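# Hold headset by headband, other hand grips its cable

## Task

With the left arm, pinch the headset's headband (not the cable) and keep the headset still in the air, its lowest point roughly a hand's length or more above the tabletop and no part of it beyond the table's edge. The left gripper must be commanded fully closed, and its fingers may touch only the headband. Apart from its own cable, nothing may touch the headset, though the right arm is allowed to. The right gripper must hold the cable firmly between its fingers, not right at the fingertips or finger edges, at a point lower than where the cable exits the ear cup. The stretch of cable from the ear cup to that grip must be well off the table and may touch only itself, the headset and the arms. If the right arm were removed, no part of the headset may drop more than slightly. The cable's free end must not be left hanging below the tabletop, and the task fails if that end ever goes well below the tabletop or well past the table's edge, whether held or not. Report completion only once all of this holds. Anything kept in place only by the robot, other than the required hold, does not count.

## Robot and tools

ROBOT. Two arms, left_arm and right_arm, each a six-joint arm with a two-finger parallel gripper. Root link positions in the scene frame: left_arm at (+0.042, +0.241, 0) m with quat_wxyz (+0.998, 0, 0, -0.062); right_arm at (-0.040, -0.367, 0) m with quat_wxyz (+0.997, 0, 0, +0.072). Joint ranges in rad, base to hand: waist -2.618 to 3.054, shoulder 0.000 to 3.142, elbow 0.000 to 3.142, wrist pitch -1.571 to 1.571, wrist yaw -1.571 to 1.571, wrist roll -2.094 to 2.094. An elbow never fully straightens.

FRAMES. The scene frame has its origin on the tabletop midway between the arms, +z up, +x out across the table, left_arm on the +y side. The names left and right do not refer to image sides. Each gripper has its own axes: fingers extend along its +z and open and close along its y. The reported end_effector_position is the point between the finger pads, under 1 cm back from the tips; it can be inaccurate, more so at long reach.

ROW FORMAT (used by execute_actions and move). One row is 14 numbers in [-1, 1], always both arms: dx, dy, dz, rx, ry, rz, opening for left_arm, then the same seven for right_arm. dx..rz are an offset, not a pose: a displacement from the gripper's measured pose at the start of the action (for a call's first action, the pose in the latest result of this scene), expressed in that gripper's own axes. Scale: 1.0 = 0.6 m or 180 degrees. rx, ry, rz form a single rotation vector. Opening is absolute: +1 fully open (0.087 m), -1 closed.

execute_actions(actions): a list of actions run in order; each action is a table of at most 15 rows, one row per 1/30 s control step; if shorter, its last row is repeated to fill 15 steps. Every row is an offset from that action's start pose, not from the row before. An empty list just returns state and images.

move(target, speed, blocking): target is one row as above, offsets taken from the pose in this scene's last result that contains one. Each gripper travels straight toward its target, both finishing together, over 0.5 to 10 s; anything longer is cut off at 10 s short of target. Rotation takes the shorter way. speed is the top path speed in m/s, 0.002 to 0.5 (default 0.25), turning up to twice that in rad/s. Paths ignore obstacles and the other arm; the hand lags, may stray and may exceed speed, especially near full reach. Faster contact hits harder, and aiming further past a contact presses harder. Gripper openings are sent when the move begins. With blocking=false the result arrives after 0.5 s while motion continues; further rows or moves are refused until a result shows it ended, so use wait or stop. The result adds a move: line with the outcome (done, off_target, moving, held, fault) and which limits applied, plus each hand's distance to its target. If only one arm is named, the other finished fine. held means a check blocked that arm's final step; limits=paced means the sent pose was clipped; limits=held means some steps were blocked, after which the arm may move far faster than speed.

wait(seconds): 0 to 10; lets the scene run with last commands held; a running move continues and the wait returns early if it ends. stop(): brakes a running move (needs braking room; fingers continue). zoom_image(camera, region): closer look at a region [x0, y0, x1, y1] of one camera's latest image, at most 504 by 504 px, (0,0) top-left; cameras cam_head_left, cam_head_right, cam_high, cam_low, cam_left_wrist, cam_right_wrist (all 504x504, returned in that order). read_manual(section): URDF licence text only, default "licences". finished_scene(scene): ends the scene whose number you pass; irreversible; the result says whether the task succeeded. Replying without a tool call ends everything.

CONTROL. Each step, the commanded pose is clipped to within 70 mm and 16 degrees of the measured pose, then approached by damped inverse kinematics, position winning over orientation. Far targets need several actions; after an action the arm continues only to its last clipped pose. Joint friction can leave the hand up to about 31 mm off, and smaller commands may not move it. Hand target lines show where each arm is being driven. To keep an arm still, send the offset back to its desired pose in the first call of a reply, zeros afterwards, and always its intended opening. Time keeps running while you think; the robot holds the last command.

RESULTS. State line left_arm: ... | right_arm: ... gives position (m) and end_effector_quat_wxyz. grip_measured is the finger opening on the command scale (last Joint positions number is metres); each gripper may be off by about 1 mm. To hold something, command about 0.02 below grip_measured (less for a lighter grip); finger force is about 20 N per pad, and fast closing can overshoot. pose unreachable means a clearance check altered or blocked that arm's command. FAULT lines report arm stops. MOTOR HOT appears from 75 °C; at 90 °C the arm halts 10 s (then that threshold is disabled 5 minutes before re-arming); at 100 °C the arm goes limp and drops. Camera calibration lines (K, distortion, T_world_to_cam) are given per camera and may be slightly off.

AVOID. Knocking or placing anything off the table, dropping or letting the headset slip, the cable's free end falling below the tabletop or past the edge, arms colliding or pushing each other, slams and hard presses, and overheating motors. Smooth, brief motion with little effort is preferred.

Each tool is called after "Call:" as a command line: name --argument value for each argument, lists and objects as JSON in quotes; but a table of rows of numbers goes row by row, as --pt "numbers of a row", without its own name.

## Session

Call:
execute_actions --actions '[]'

Scene clock: 0.00 s.
left_arm: end_effector_position=(+0.0605, -0.0897, +0.3776) grip_measured=+0.980 end_effector_quat_wxyz=(+0.673, +0.473, +0.568, -0.040) | right_arm: end_effector_position=(+0.3345, -0.3533, +0.1635) grip_measured=+0.993 end_effector_quat_wxyz=(+0.068, -0.346, +0.933, -0.070)
Joint positions: left_arm=[-1.939  1.32   1.415 -0.439 -1.294  0.302  0.087] | right_arm=[ 0.004  1.963  1.941 -1.386  0.11  -0.572  0.087]
Joint velocities: left_arm=[-0.017  0.007  0.012  0.007  0.051 -0.022 -0.001] | right_arm=[-0.002  0.017 -0.027 -0.022 -0.022  0.022 -0.   ]
Hand target (left_arm): +0.061, -0.090, +0.378; +0.673, +0.473, +0.568, -0.040
Hand target (right_arm): +0.335, -0.353, +0.164; +0.068, -0.346, +0.933, -0.070

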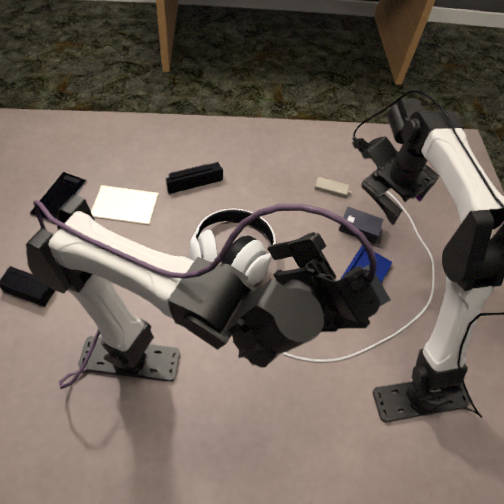

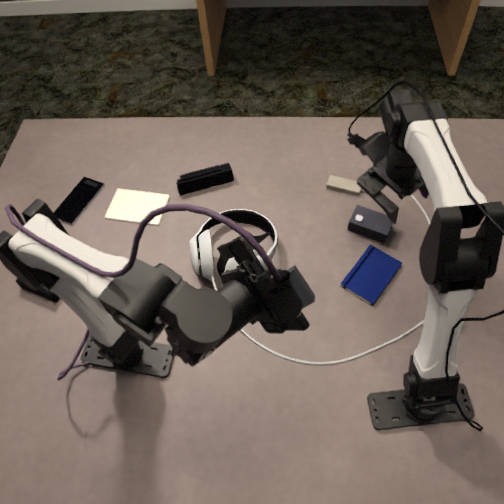

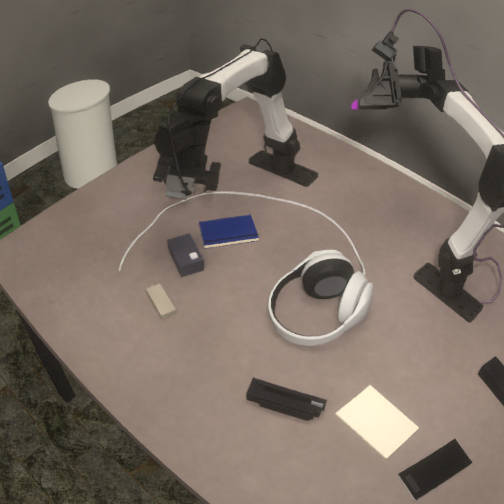

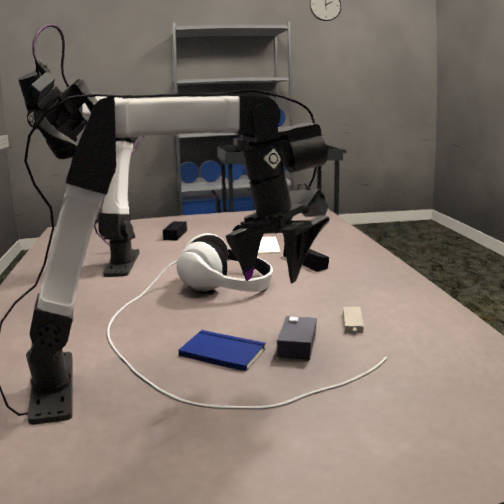

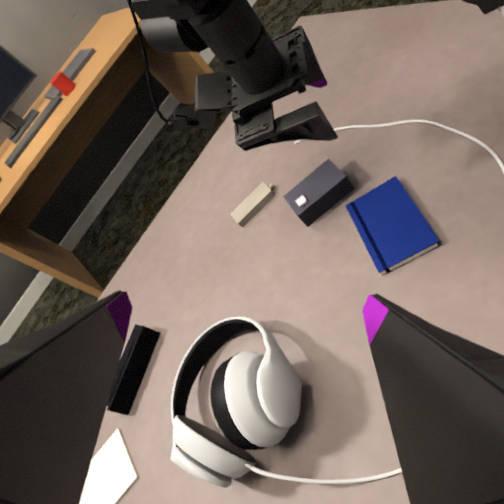

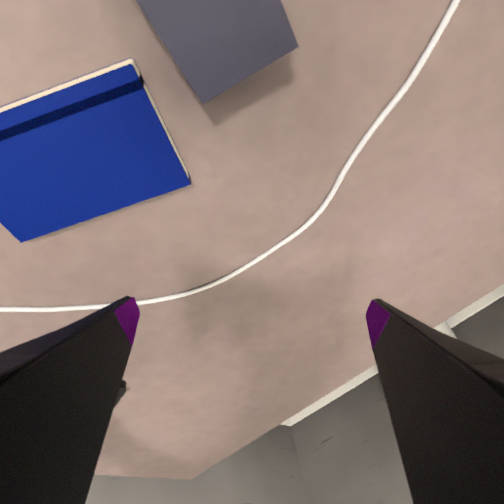

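Call:
move --target '[0.595,0.21,0.298,0.313,0.352,0.047,1,0,0,0,0,0,0,1]' --speed 0.3

Scene clock: 3.47 s.
left_arm: end_effector_position=(+0.3789, +0.0215, +0.1398) grip_measured=+0.980 end_effector_quat_wxyz=(+0.009, +0.713, +0.701, -0.008) | right_arm: end_effector_position=(+0.3345, -0.3533, +0.1635) grip_measured=+0.993 end_effector_quat_wxyz=(+0.068, -0.346, +0.933, -0.070)
Joint positions: left_arm=[-0.53   2.211  2.232 -1.576  0.019  0.934  0.087] | right_arm=[ 0.004  1.963  1.941 -1.386  0.11  -0.572  0.087]
Joint velocities: left_arm=[ 0.007  0.007 -0.007  0.022  0.095  0.022  0.   ] | right_arm=[-0.007  0.002  0.017  0.022  0.022 -0.037 -0.001]
Hand target (left_arm): +0.382, +0.023, +0.142; +0.010, +0.714, +0.700, -0.005
Hand target (right_arm): +0.335, -0.353, +0.164; +0.068, -0.346, +0.933, -0.070
Off the commanded pose (left_arm): 0.017 m, 2 deg.
Off the commanded pose (right_arm): 0.000 m, 0 deg.
joint sent to its limit (left arm) — the command would take joint 4 (wrist pitch) past its lower limit, so that joint was sent only as far as its limit.
move: off_target (left_arm)
camera_calibration (this result's frames):
cam_left_wrist: T_world_to_cam=[[-0.999981, 0.00409131, 0.0047147, 0.382103], [0.00624236, 0.656922, 0.753933, -0.106705], [-0.0000126145, 0.753948, -0.656935, 0.217032], [0, 0, 0, 1]] pos_world=[0.382765, -0.0950972, 0.221222]

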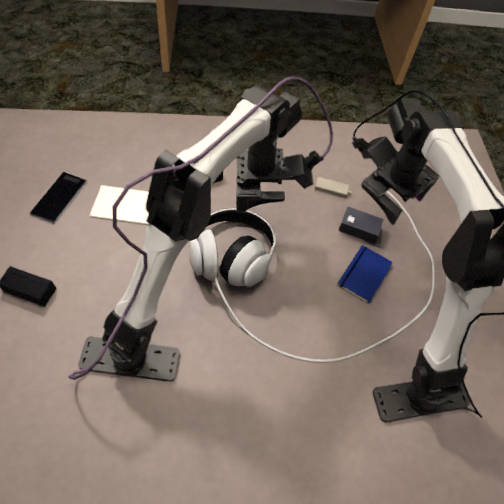

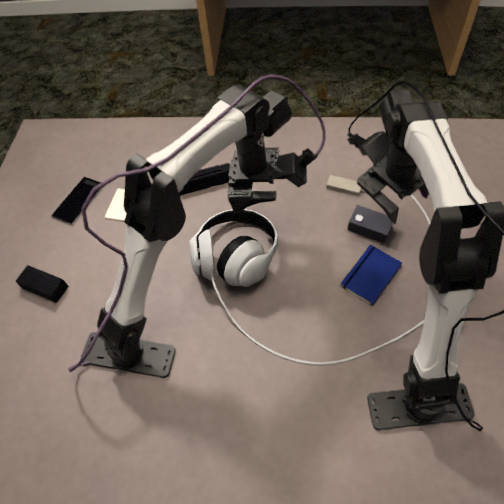

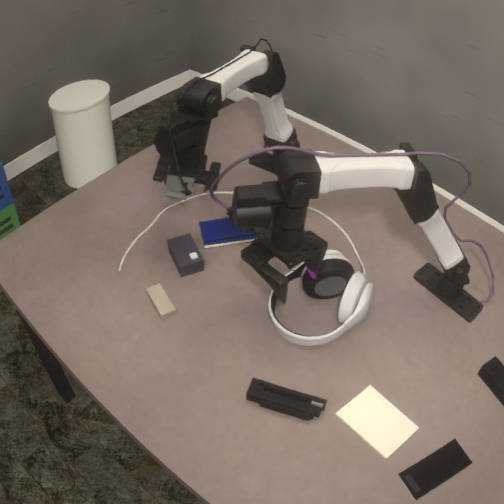

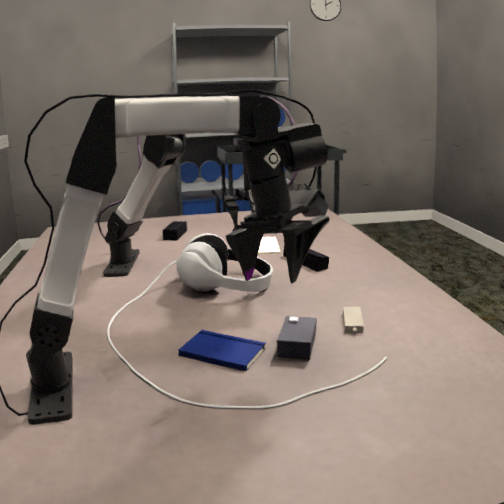

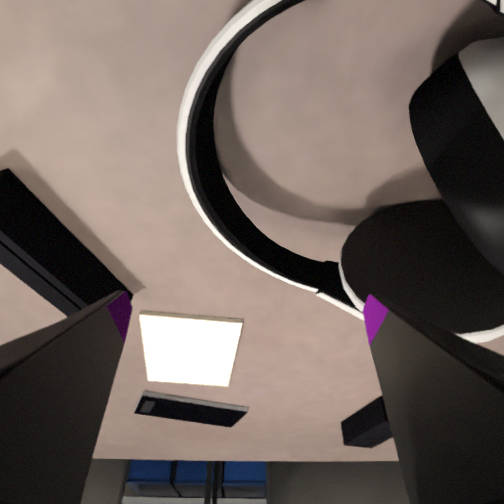

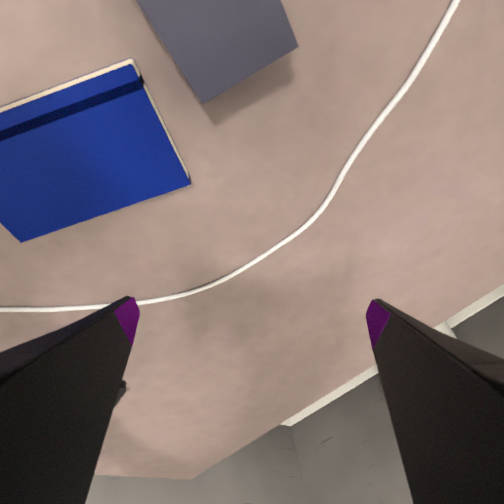

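Call:
move --target '[0,0.06,0.12,0,0,0,1,0,0,0,0,0,0,1]' --speed 0.15

Scene clock: 4.60 s.
left_arm: end_effector_position=(+0.4134, +0.0143, +0.0762) grip_measured=+0.980 end_effector_quat_wxyz=(+0.014, +0.714, +0.700, -0.007) | right_arm: end_effector_position=(+0.3345, -0.3533, +0.1635) grip_measured=+0.993 end_effector_quat_wxyz=(+0.068, -0.346, +0.933, -0.070)
Joint positions: left_arm=[-0.497  2.317  2.154 -1.382  0.019  0.97   0.087] | right_arm=[ 0.004  1.963  1.941 -1.386  0.11  -0.572  0.087]
Joint velocities: left_arm=[-0.012 -0.007 -0.007 -0.081 -0.095 -0.051 -0.   ] | right_arm=[ 0.022 -0.002 -0.002 -0.007 -0.095 -0.051  0.   ]
Hand target (left_arm): +0.415, +0.018, +0.068; +0.009, +0.713, +0.701, -0.009
Hand target (right_arm): +0.335, -0.353, +0.164; +0.068, -0.346, +0.933, -0.070
Off the commanded pose (left_arm): 0.010 m, 1 deg.
Off the commanded pose (right_arm): 0.000 m, 0 deg.
move: done
camera_calibration (this result's frames):
cam_left_wrist: T_world_to_cam=[[-0.999967, 0.00674823, -0.00458881, 0.417594], [0.00102117, 0.661364, 0.750064, -0.0517995], [0.00809648, 0.750034, -0.661349, 0.177688], [0, 0, 0, 1]] pos_world=[0.416194, -0.101832, 0.158283]

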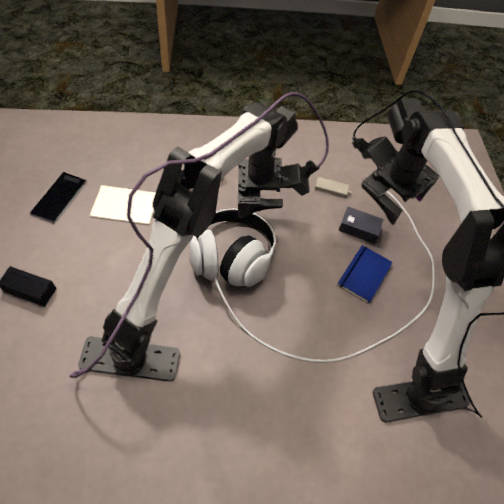

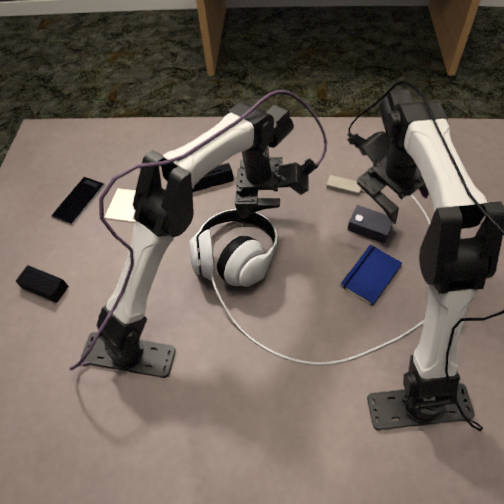

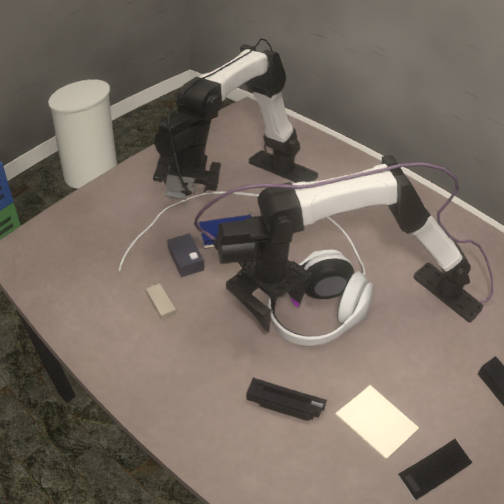

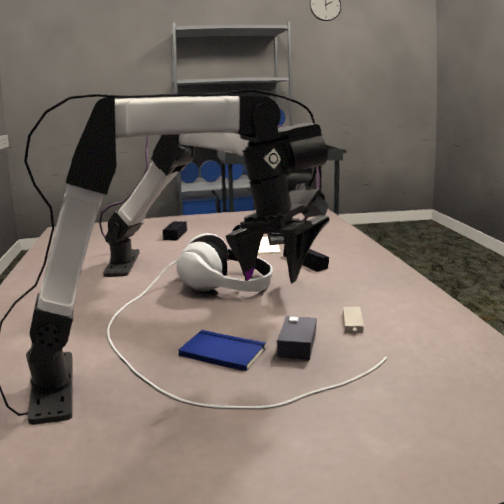

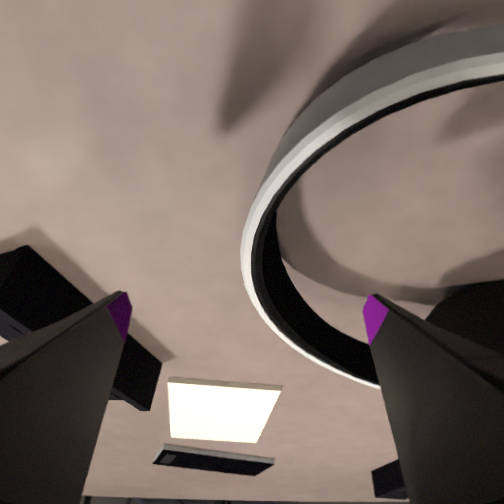

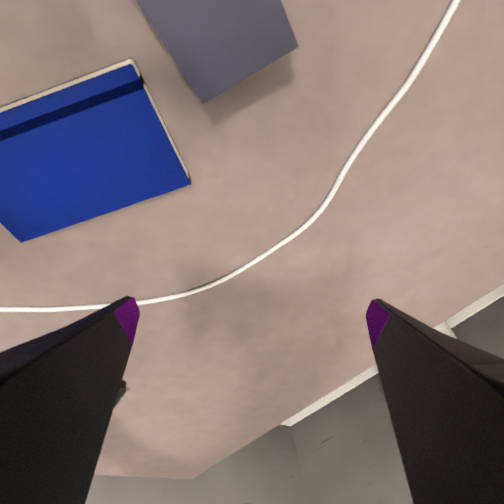

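Call:
move --target '[0.025,0,0.1,0,0,0,1,0,0,0,0,0,0,1]' --speed 0.1

Call:
move --target '[0,0,0,0,0,0,-1,0,0,0,0,0,0,1]'

Scene clock: 5.90 s.
left_arm: end_effector_position=(+0.4143, +0.0212, +0.0154) grip_measured=+0.980 end_effector_quat_wxyz=(+0.013, +0.715, +0.699, -0.007) | right_arm: end_effector_position=(+0.3345, -0.3533, +0.1635) grip_measured=+0.993 end_effector_quat_wxyz=(+0.068, -0.346, +0.933, -0.070)
Joint positions: left_arm=[-0.483  2.317  1.912 -1.143  0.019  0.987  0.087] | right_arm=[ 0.004  1.963  1.941 -1.386  0.11  -0.572  0.087]
Joint velocities: left_arm=[-0.002  0.012 -0.007  0.007  0.037  0.037  0.001] | right_arm=[ 0.002  0.012 -0.002 -0.037 -0.022  0.022 -0.   ]
Hand target (left_arm): +0.414, +0.026, +0.015; +0.014, +0.714, +0.700, -0.007
Hand target (right_arm): +0.335, -0.353, +0.164; +0.068, -0.346, +0.933, -0.070
Off the commanded pose (left_arm): 0.006 m, 0 deg.
Off the commanded pose (right_arm): 0.000 m, 0 deg.
move: done
camera_calibration (this result's frames):
cam_left_wrist: T_world_to_cam=[[-0.999941, 0.0105615, -0.00258464, 0.418049], [0.00502807, 0.659915, 0.751323, -0.0124609], [0.00964071, 0.751266, -0.659929, 0.131639], [0, 0, 0, 1]] pos_world=[0.416818, -0.095088, 0.0973152]

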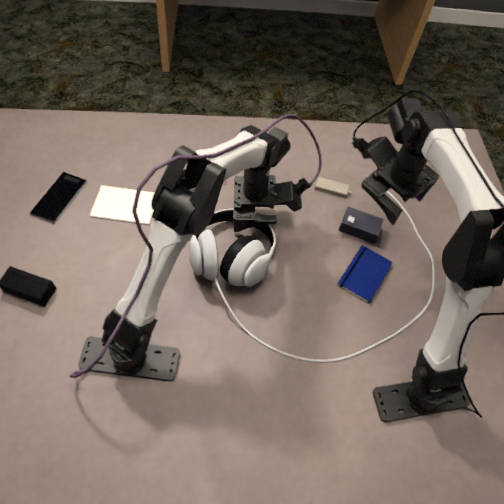

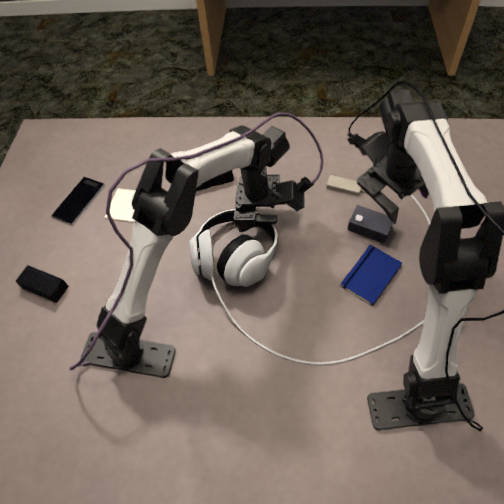

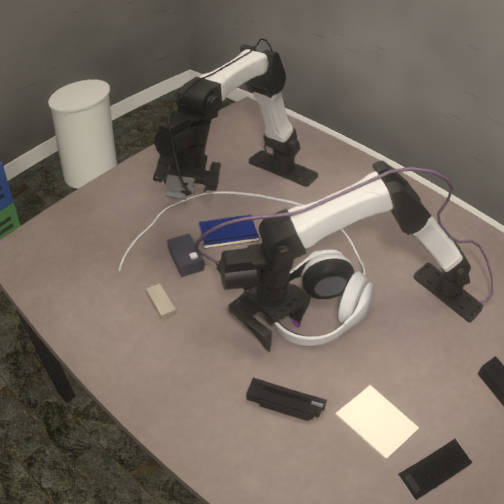

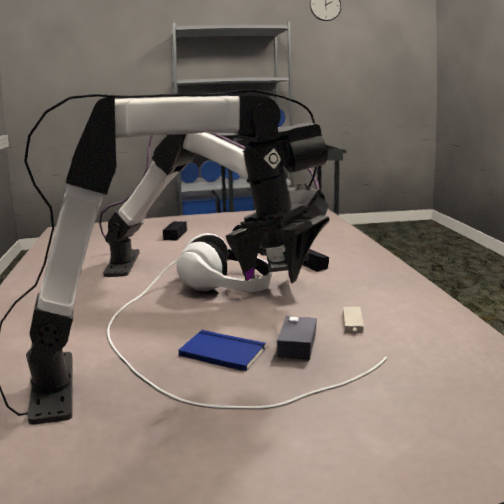

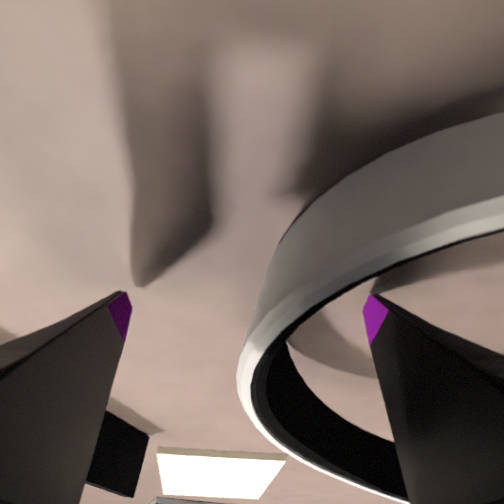

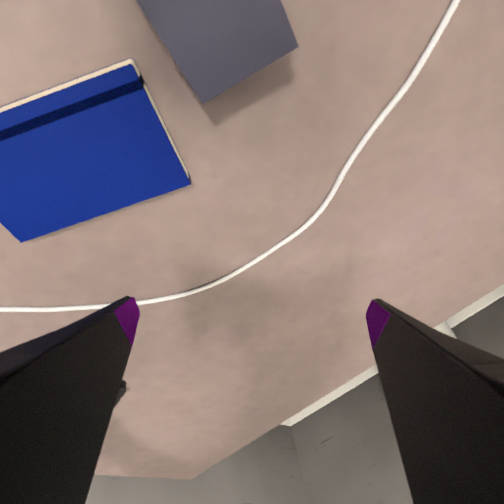

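Scene clock: 6.40 s.
left_arm: end_effector_position=(+0.4114, +0.0224, +0.0155) grip_measured=-0.695 end_effector_quat_wxyz=(+0.007, +0.716, +0.698, -0.010) | right_arm: end_effector_position=(+0.3345, -0.3533, +0.1635) grip_measured=+0.993 end_effector_quat_wxyz=(+0.068, -0.346, +0.933, -0.070)
Joint positions: left_arm=[-0.483  2.317  1.912 -1.155  0.023  0.988  0.013] | right_arm=[ 0.004  1.963  1.941 -1.386  0.11  -0.572  0.087]
Joint velocities: left_arm=[ 0.002  0.022  0.007 -0.007 -0.066 -0.037 -0.   ] | right_arm=[-0.012  0.002 -0.007 -0.022 -0.051  0.037  0.   ]
Hand target (left_arm): +0.414, +0.021, +0.015; +0.013, +0.715, +0.699, -0.007
Hand target (right_arm): +0.335, -0.353, +0.164; +0.068, -0.346, +0.933, -0.070
Off the commanded pose (left_arm): 0.003 m, 1 deg.
Off the commanded pose (right_arm): 0.000 m, 0 deg.
move: done
camera_calibration (this result's frames):
cam_left_wrist: T_world_to_cam=[[-0.999889, 0.0113752, 0.00963949, 0.414945], [0.014741, 0.657027, 0.753723, -0.0172825], [0.00224037, 0.753782, -0.657121, 0.13379], [0, 0, 0, 1]] pos_world=[0.414854, -0.0942133, 0.0969424]

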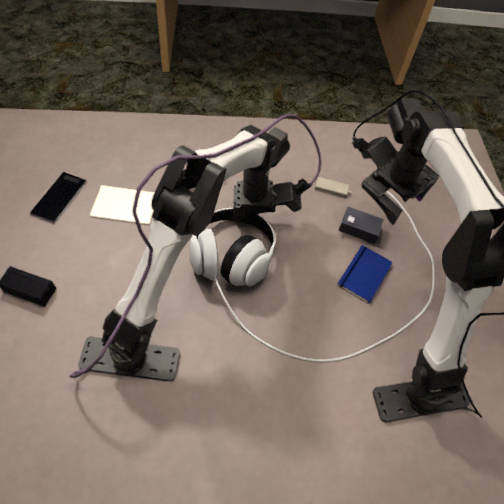

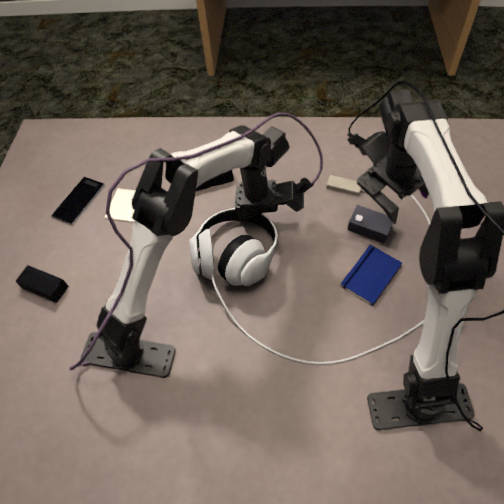

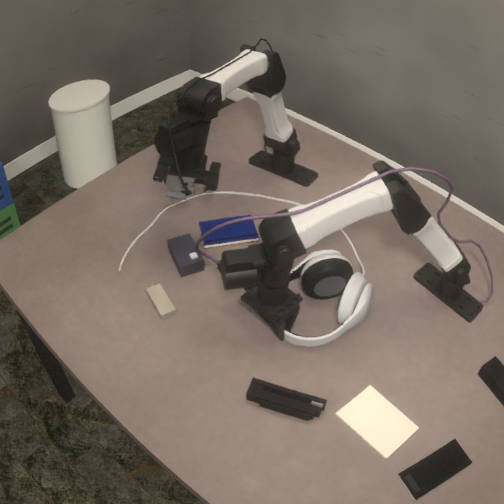

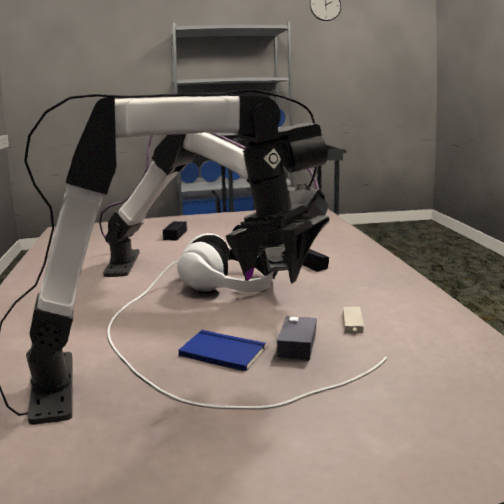

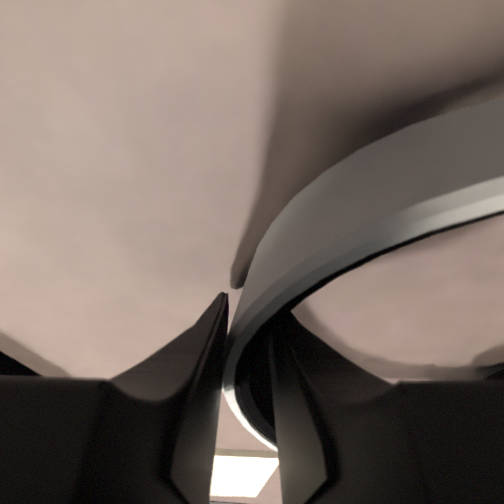

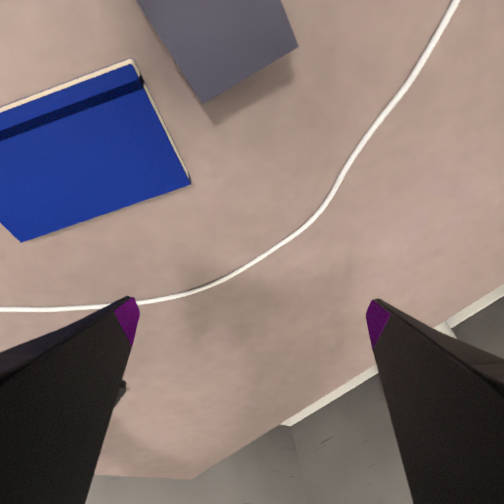

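Call:
move --target '[0,-0.05,-0.72,-0.5,0,0,-1,0,0,0,0,0,0,1]' --speed 0.2

Scene clock: 11.20 s.
left_arm: end_effector_position=(+0.3884, +0.0346, +0.4184) grip_measured=-0.794 end_effector_quat_wxyz=(+0.476, +0.528, +0.507, +0.487) | right_arm: end_effector_position=(+0.3345, -0.3533, +0.1635) grip_measured=+0.993 end_effector_quat_wxyz=(+0.068, -0.346, +0.933, -0.070)
Joint positions: left_arm=[-0.842  1.428  1.445 -0.143 -0.954  1.501  0.009] | right_arm=[ 0.004  1.963  1.941 -1.386  0.11  -0.572  0.087]
Joint velocities: left_arm=[-0.007  0.007 -0.012  0.066 -0.081  0.022 -0.001] | right_arm=[-0.007  0.002  0.022  0.022 -0.007 -0.037 -0.001]
Hand target (left_arm): +0.381, +0.043, +0.442; +0.506, +0.496, +0.508, +0.489
Hand target (right_arm): +0.335, -0.353, +0.164; +0.068, -0.346, +0.933, -0.070
Off the commanded pose (left_arm): 0.030 m, 5 deg.
Off the commanded pose (right_arm): 0.000 m, 0 deg.
move: off_target (left_arm)
camera_calibration (this result's frames):
cam_left_wrist: T_world_to_cam=[[-0.0782037, 0.0203386, -0.99673, 0.450691], [-0.761188, 0.644424, 0.0728727, 0.258065], [0.643799, 0.764398, -0.0349148, -0.120525], [0, 0, 0, 1]] pos_world=[0.309276, -0.083341, 0.426203]

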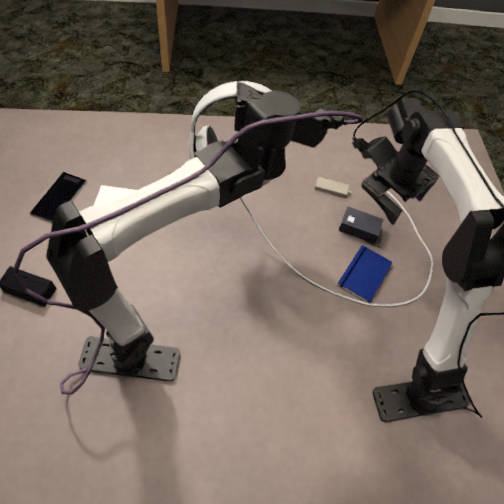

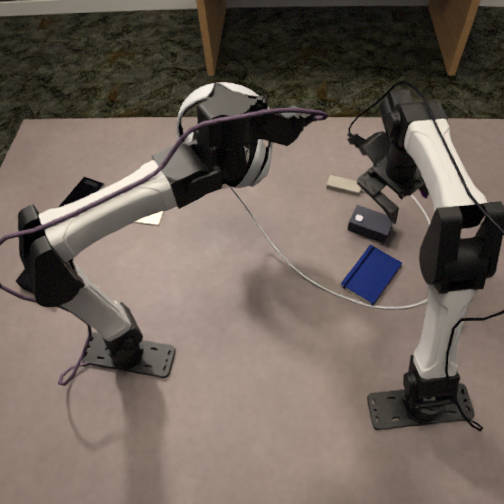

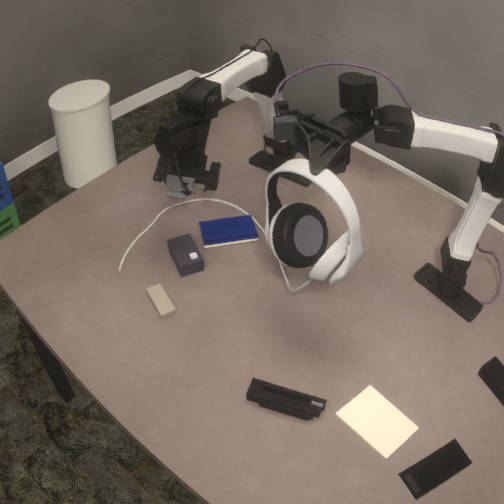

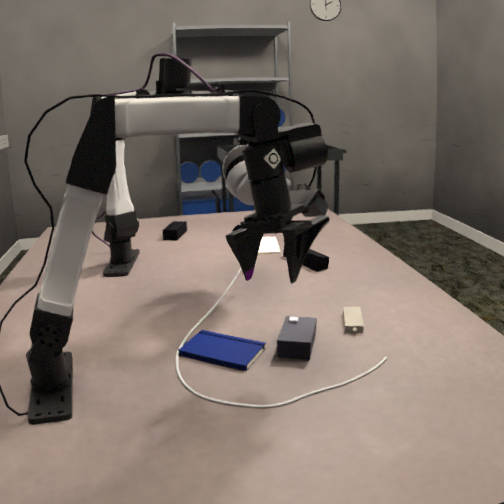

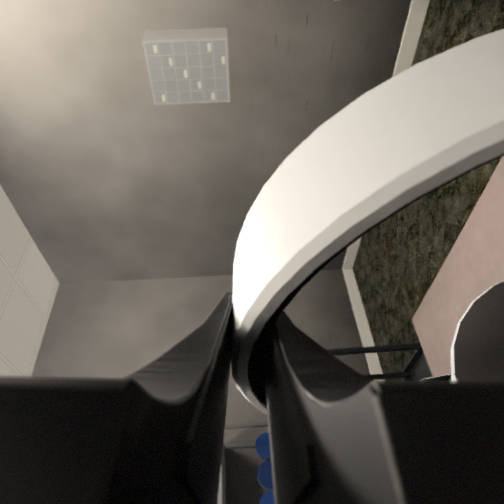

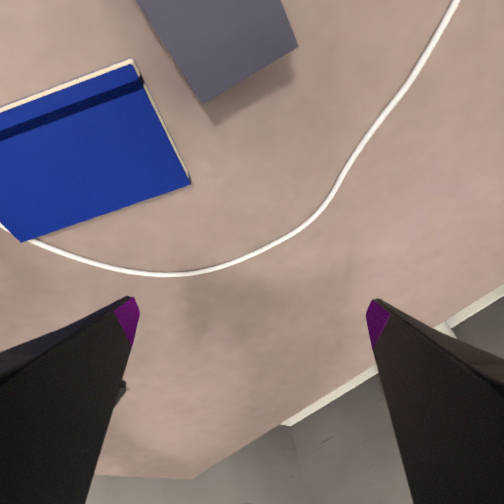

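Call:
move --target '[0,0.08,0,0,0,0,-1,-0.243,0.31,0.035,-0.263,-0.465,-0.163,1]' --speed 0.25

Scene clock: 16.27 s.
left_arm: end_effector_position=(+0.3900, +0.0308, +0.4426) grip_measured=-0.794 end_effector_quat_wxyz=(+0.450, +0.557, +0.503, +0.484) | right_arm: end_effector_position=(+0.3405, -0.1210, +0.1351) grip_measured=+0.993 end_effector_quat_wxyz=(+0.517, -0.512, +0.489, +0.481)
Joint positions: left_arm=[-0.842  1.493  1.662 -0.385 -0.941  1.483  0.009] | right_arm=[ 0.042  1.992  0.978  0.998 -1.372 -0.075  0.087]
Joint velocities: left_arm=[ 0.007 -0.002 -0.002  0.095 -0.037  0.037 -0.   ] | right_arm=[-0.002  0.012 -0.002  0.125  0.007  0.095  0.   ]
Hand target (left_arm): +0.390, +0.035, +0.465; +0.475, +0.529, +0.507, +0.487
Hand target (right_arm): +0.335, -0.120, +0.120; +0.506, -0.504, +0.500, +0.490
Off the commanded pose (left_arm): 0.024 m, 4 deg.
Off the commanded pose (right_arm): 0.018 m, 4 deg.
move: off_target (left_arm, right_arm)
camera_calibration (this result's frames):
cam_left_wrist: T_world_to_cam=[[-0.130711, 0.0767427, -0.988446, 0.490085], [-0.748371, 0.646295, 0.149142, 0.221145], [0.650273, 0.759219, -0.0270458, -0.123601], [0, 0, 0, 1]] pos_world=[0.309932, -0.0866948, 0.448098]
cam_right_wrist: T_world_to_cam=[[0.998418, 0.0089987, 0.0554993, -0.349495], [0.0430608, -0.757083, -0.651898, 0.00548078], [0.0361514, 0.653257, -0.756273, 0.31015], [0, 0, 0, 1]] pos_world=[0.337494, -0.195313, 0.257528]

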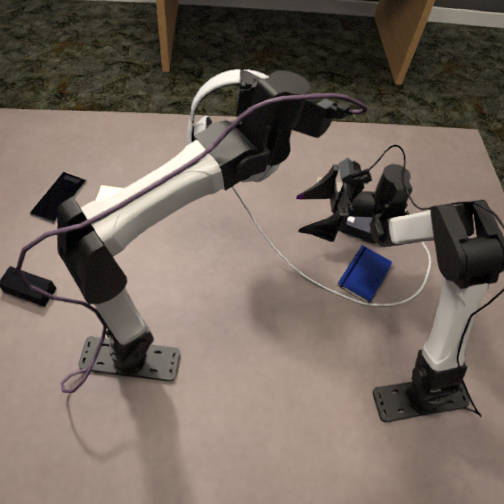

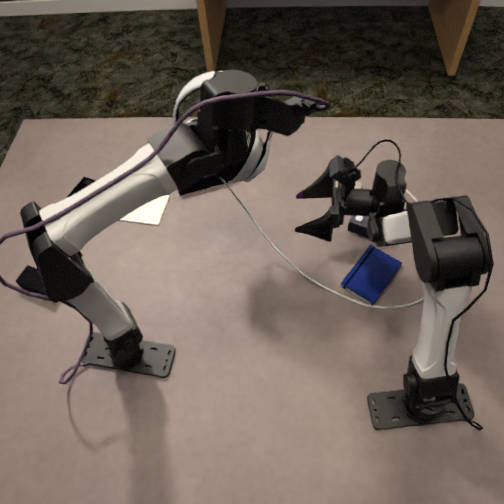

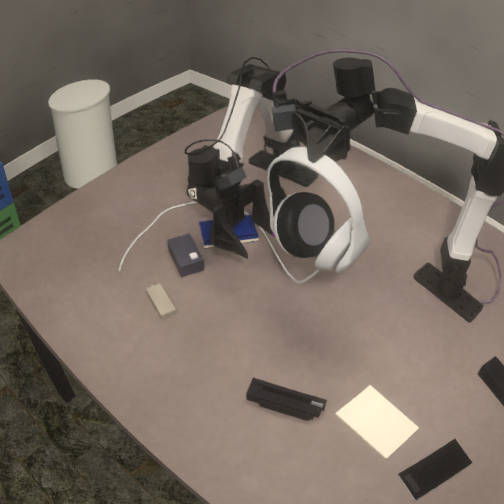

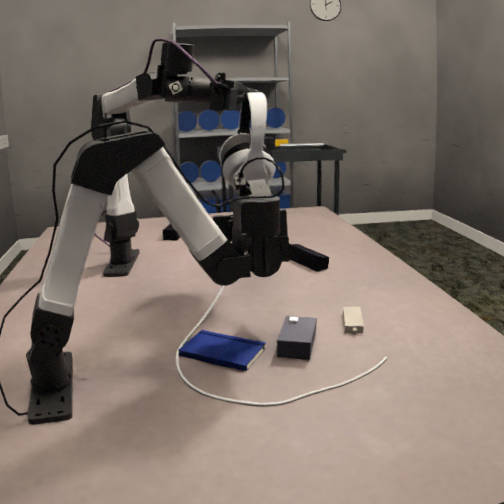

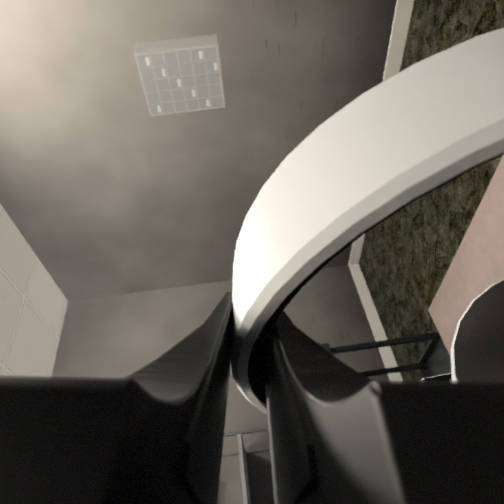

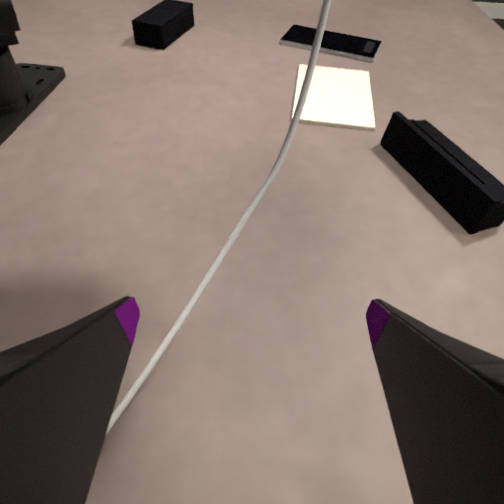

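Call:
move --target '[0,0,0,0,0,0,-1,0.02,-0.03,0.17,0,0,0,1]' --speed 0.15

Scene clock: 17.50 s.
left_arm: end_effector_position=(+0.3891, +0.0307, +0.4343) grip_measured=-0.794 end_effector_quat_wxyz=(+0.438, +0.571, +0.503, +0.479) | right_arm: end_effector_position=(+0.3557, -0.0221, +0.1316) grip_measured=+0.993 end_effector_quat_wxyz=(+0.523, -0.518, +0.479, +0.479)
Joint positions: left_arm=[-0.842  1.493  1.662 -0.435 -0.931  1.463  0.009] | right_arm=[ 0.264  2.138  1.184  0.967 -1.158 -0.071  0.087]
Joint velocities: left_arm=[-0.017 -0.002 -0.002  0.051  0.051  0.022  0.001] | right_arm=[ 0.007  0.012 -0.012 -0.022  0.066  0.007  0.   ]
Hand target (left_arm): +0.390, +0.031, +0.442; +0.449, +0.557, +0.504, +0.484
Hand target (right_arm): +0.360, -0.019, +0.123; +0.517, -0.513, +0.489, +0.480
Off the commanded pose (left_arm): 0.008 m, 2 deg.
Off the commanded pose (right_arm): 0.009 m, 1 deg.
move: done
camera_calibration (this result's frames):
cam_left_wrist: T_world_to_cam=[[-0.160625, 0.0974914, -0.982189, 0.490094], [-0.738571, 0.648259, 0.18513, 0.202282], [0.654761, 0.755153, -0.0321223, -0.122596], [0, 0, 0, 1]] pos_world=[0.308392, -0.0863324, 0.439978]
cam_right_wrist: T_world_to_cam=[[0.996772, 0.0164165, 0.0785876, -0.367668], [0.0641662, -0.751214, -0.656933, 0.0706899], [0.0482515, 0.659855, -0.749842, 0.237337], [0, 0, 0, 1]] pos_world=[0.350494, -0.0974691, 0.253298]

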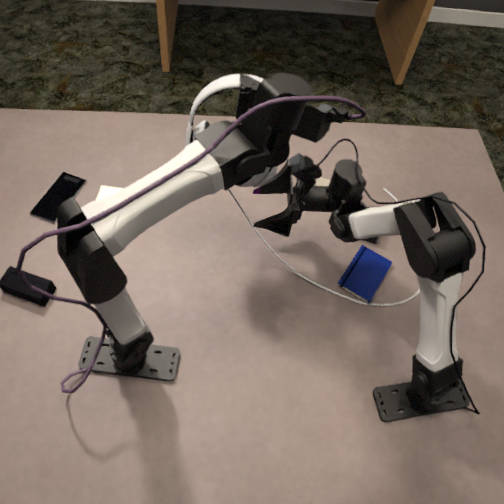

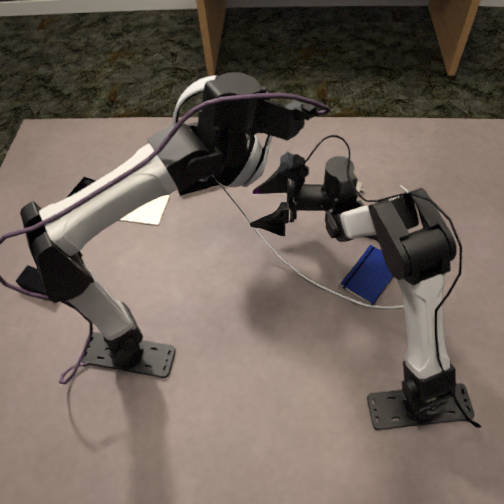

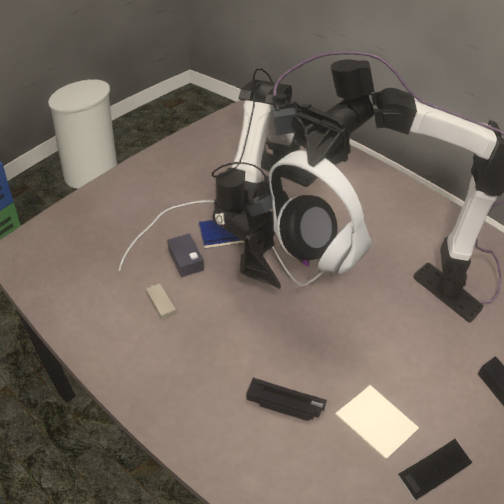

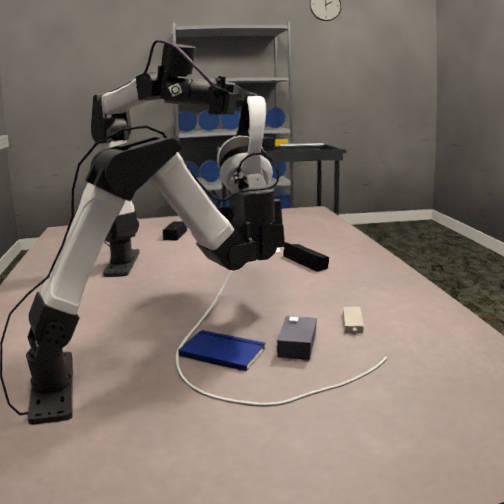

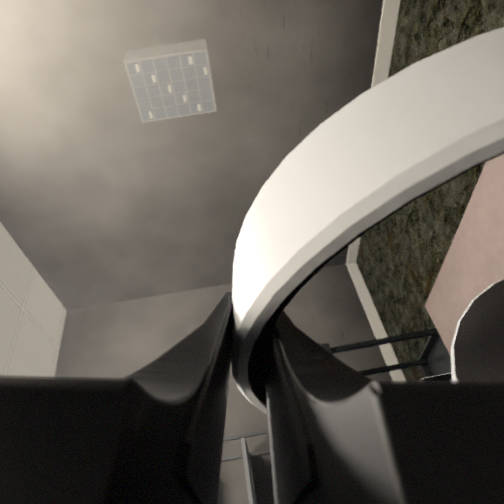

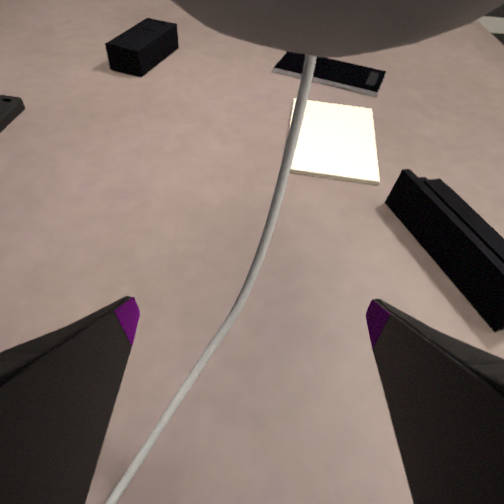

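Call:
move --target '[0,0.12,0,-0.03,0,0,-1,0.03,0,0.09,0,0,0,1]' --speed 0.12

Scene clock: 18.80 s.
left_arm: end_effector_position=(+0.3981, +0.0161, +0.4813) grip_measured=-0.794 end_effector_quat_wxyz=(+0.443, +0.576, +0.479, +0.493) | right_arm: end_effector_position=(+0.3538, +0.0278, +0.1207) grip_measured=+0.993 end_effector_quat_wxyz=(+0.524, -0.519, +0.475, +0.480)
Joint positions: left_arm=[-0.842  1.605  1.925 -0.52  -0.917  1.556  0.009] | right_arm=[ 0.368  2.228  1.282  0.967 -1.058 -0.071  0.087]
Joint velocities: left_arm=[-0.002  0.002  0.002 -0.022  0.007  0.022 -0.001] | right_arm=[-0.017 -0.017 -0.007  0.066 -0.037  0.066  0.001]
Hand target (left_arm): +0.398, +0.025, +0.504; +0.464, +0.549, +0.481, +0.501
Hand target (right_arm): +0.357, +0.032, +0.114; +0.523, -0.518, +0.479, +0.478
Off the commanded pose (left_arm): 0.025 m, 4 deg.
Off the commanded pose (right_arm): 0.009 m, 0 deg.
move: off_target (left_arm)
camera_calibration (this result's frames):
cam_left_wrist: T_world_to_cam=[[-0.120641, 0.136264, -0.983299, 0.523088], [-0.728246, 0.660996, 0.180948, 0.207352], [0.674614, 0.737913, 0.0194906, -0.148482], [0, 0, 0, 1]] pos_world=[0.314277, -0.0987702, 0.479726]
cam_right_wrist: T_world_to_cam=[[0.996264, 0.0198603, 0.0840415, -0.366309], [0.0705852, -0.747947, -0.659995, 0.0991025], [0.0497509, 0.663462, -0.746554, 0.195314], [0, 0, 0, 1]] pos_world=[0.348228, -0.0481848, 0.242005]

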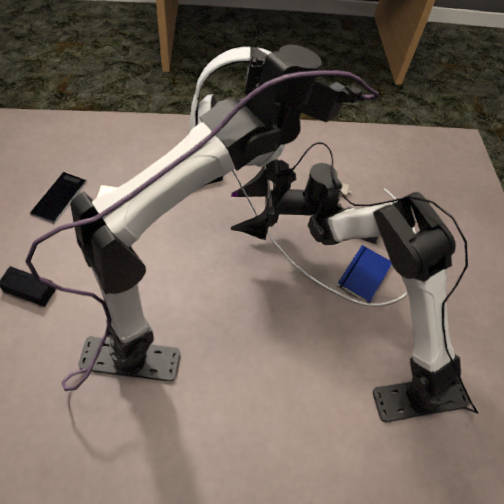

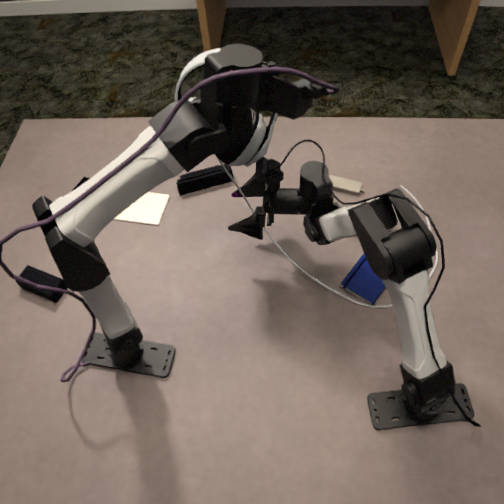

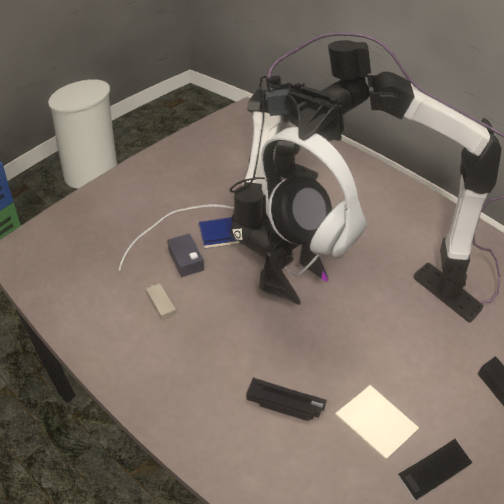

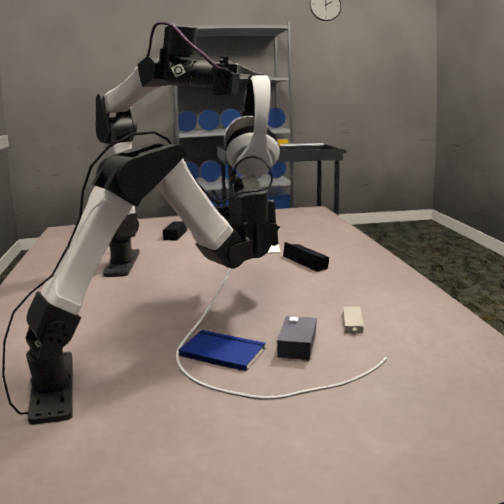

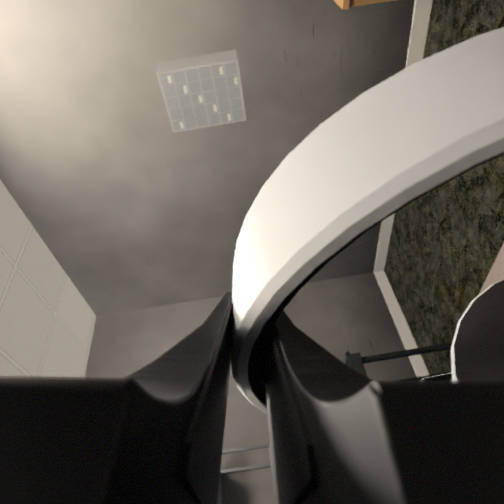

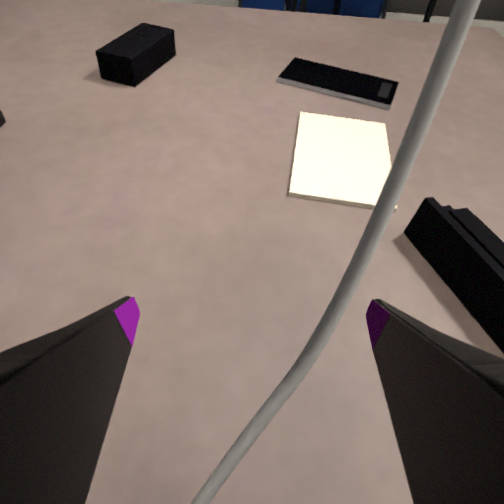

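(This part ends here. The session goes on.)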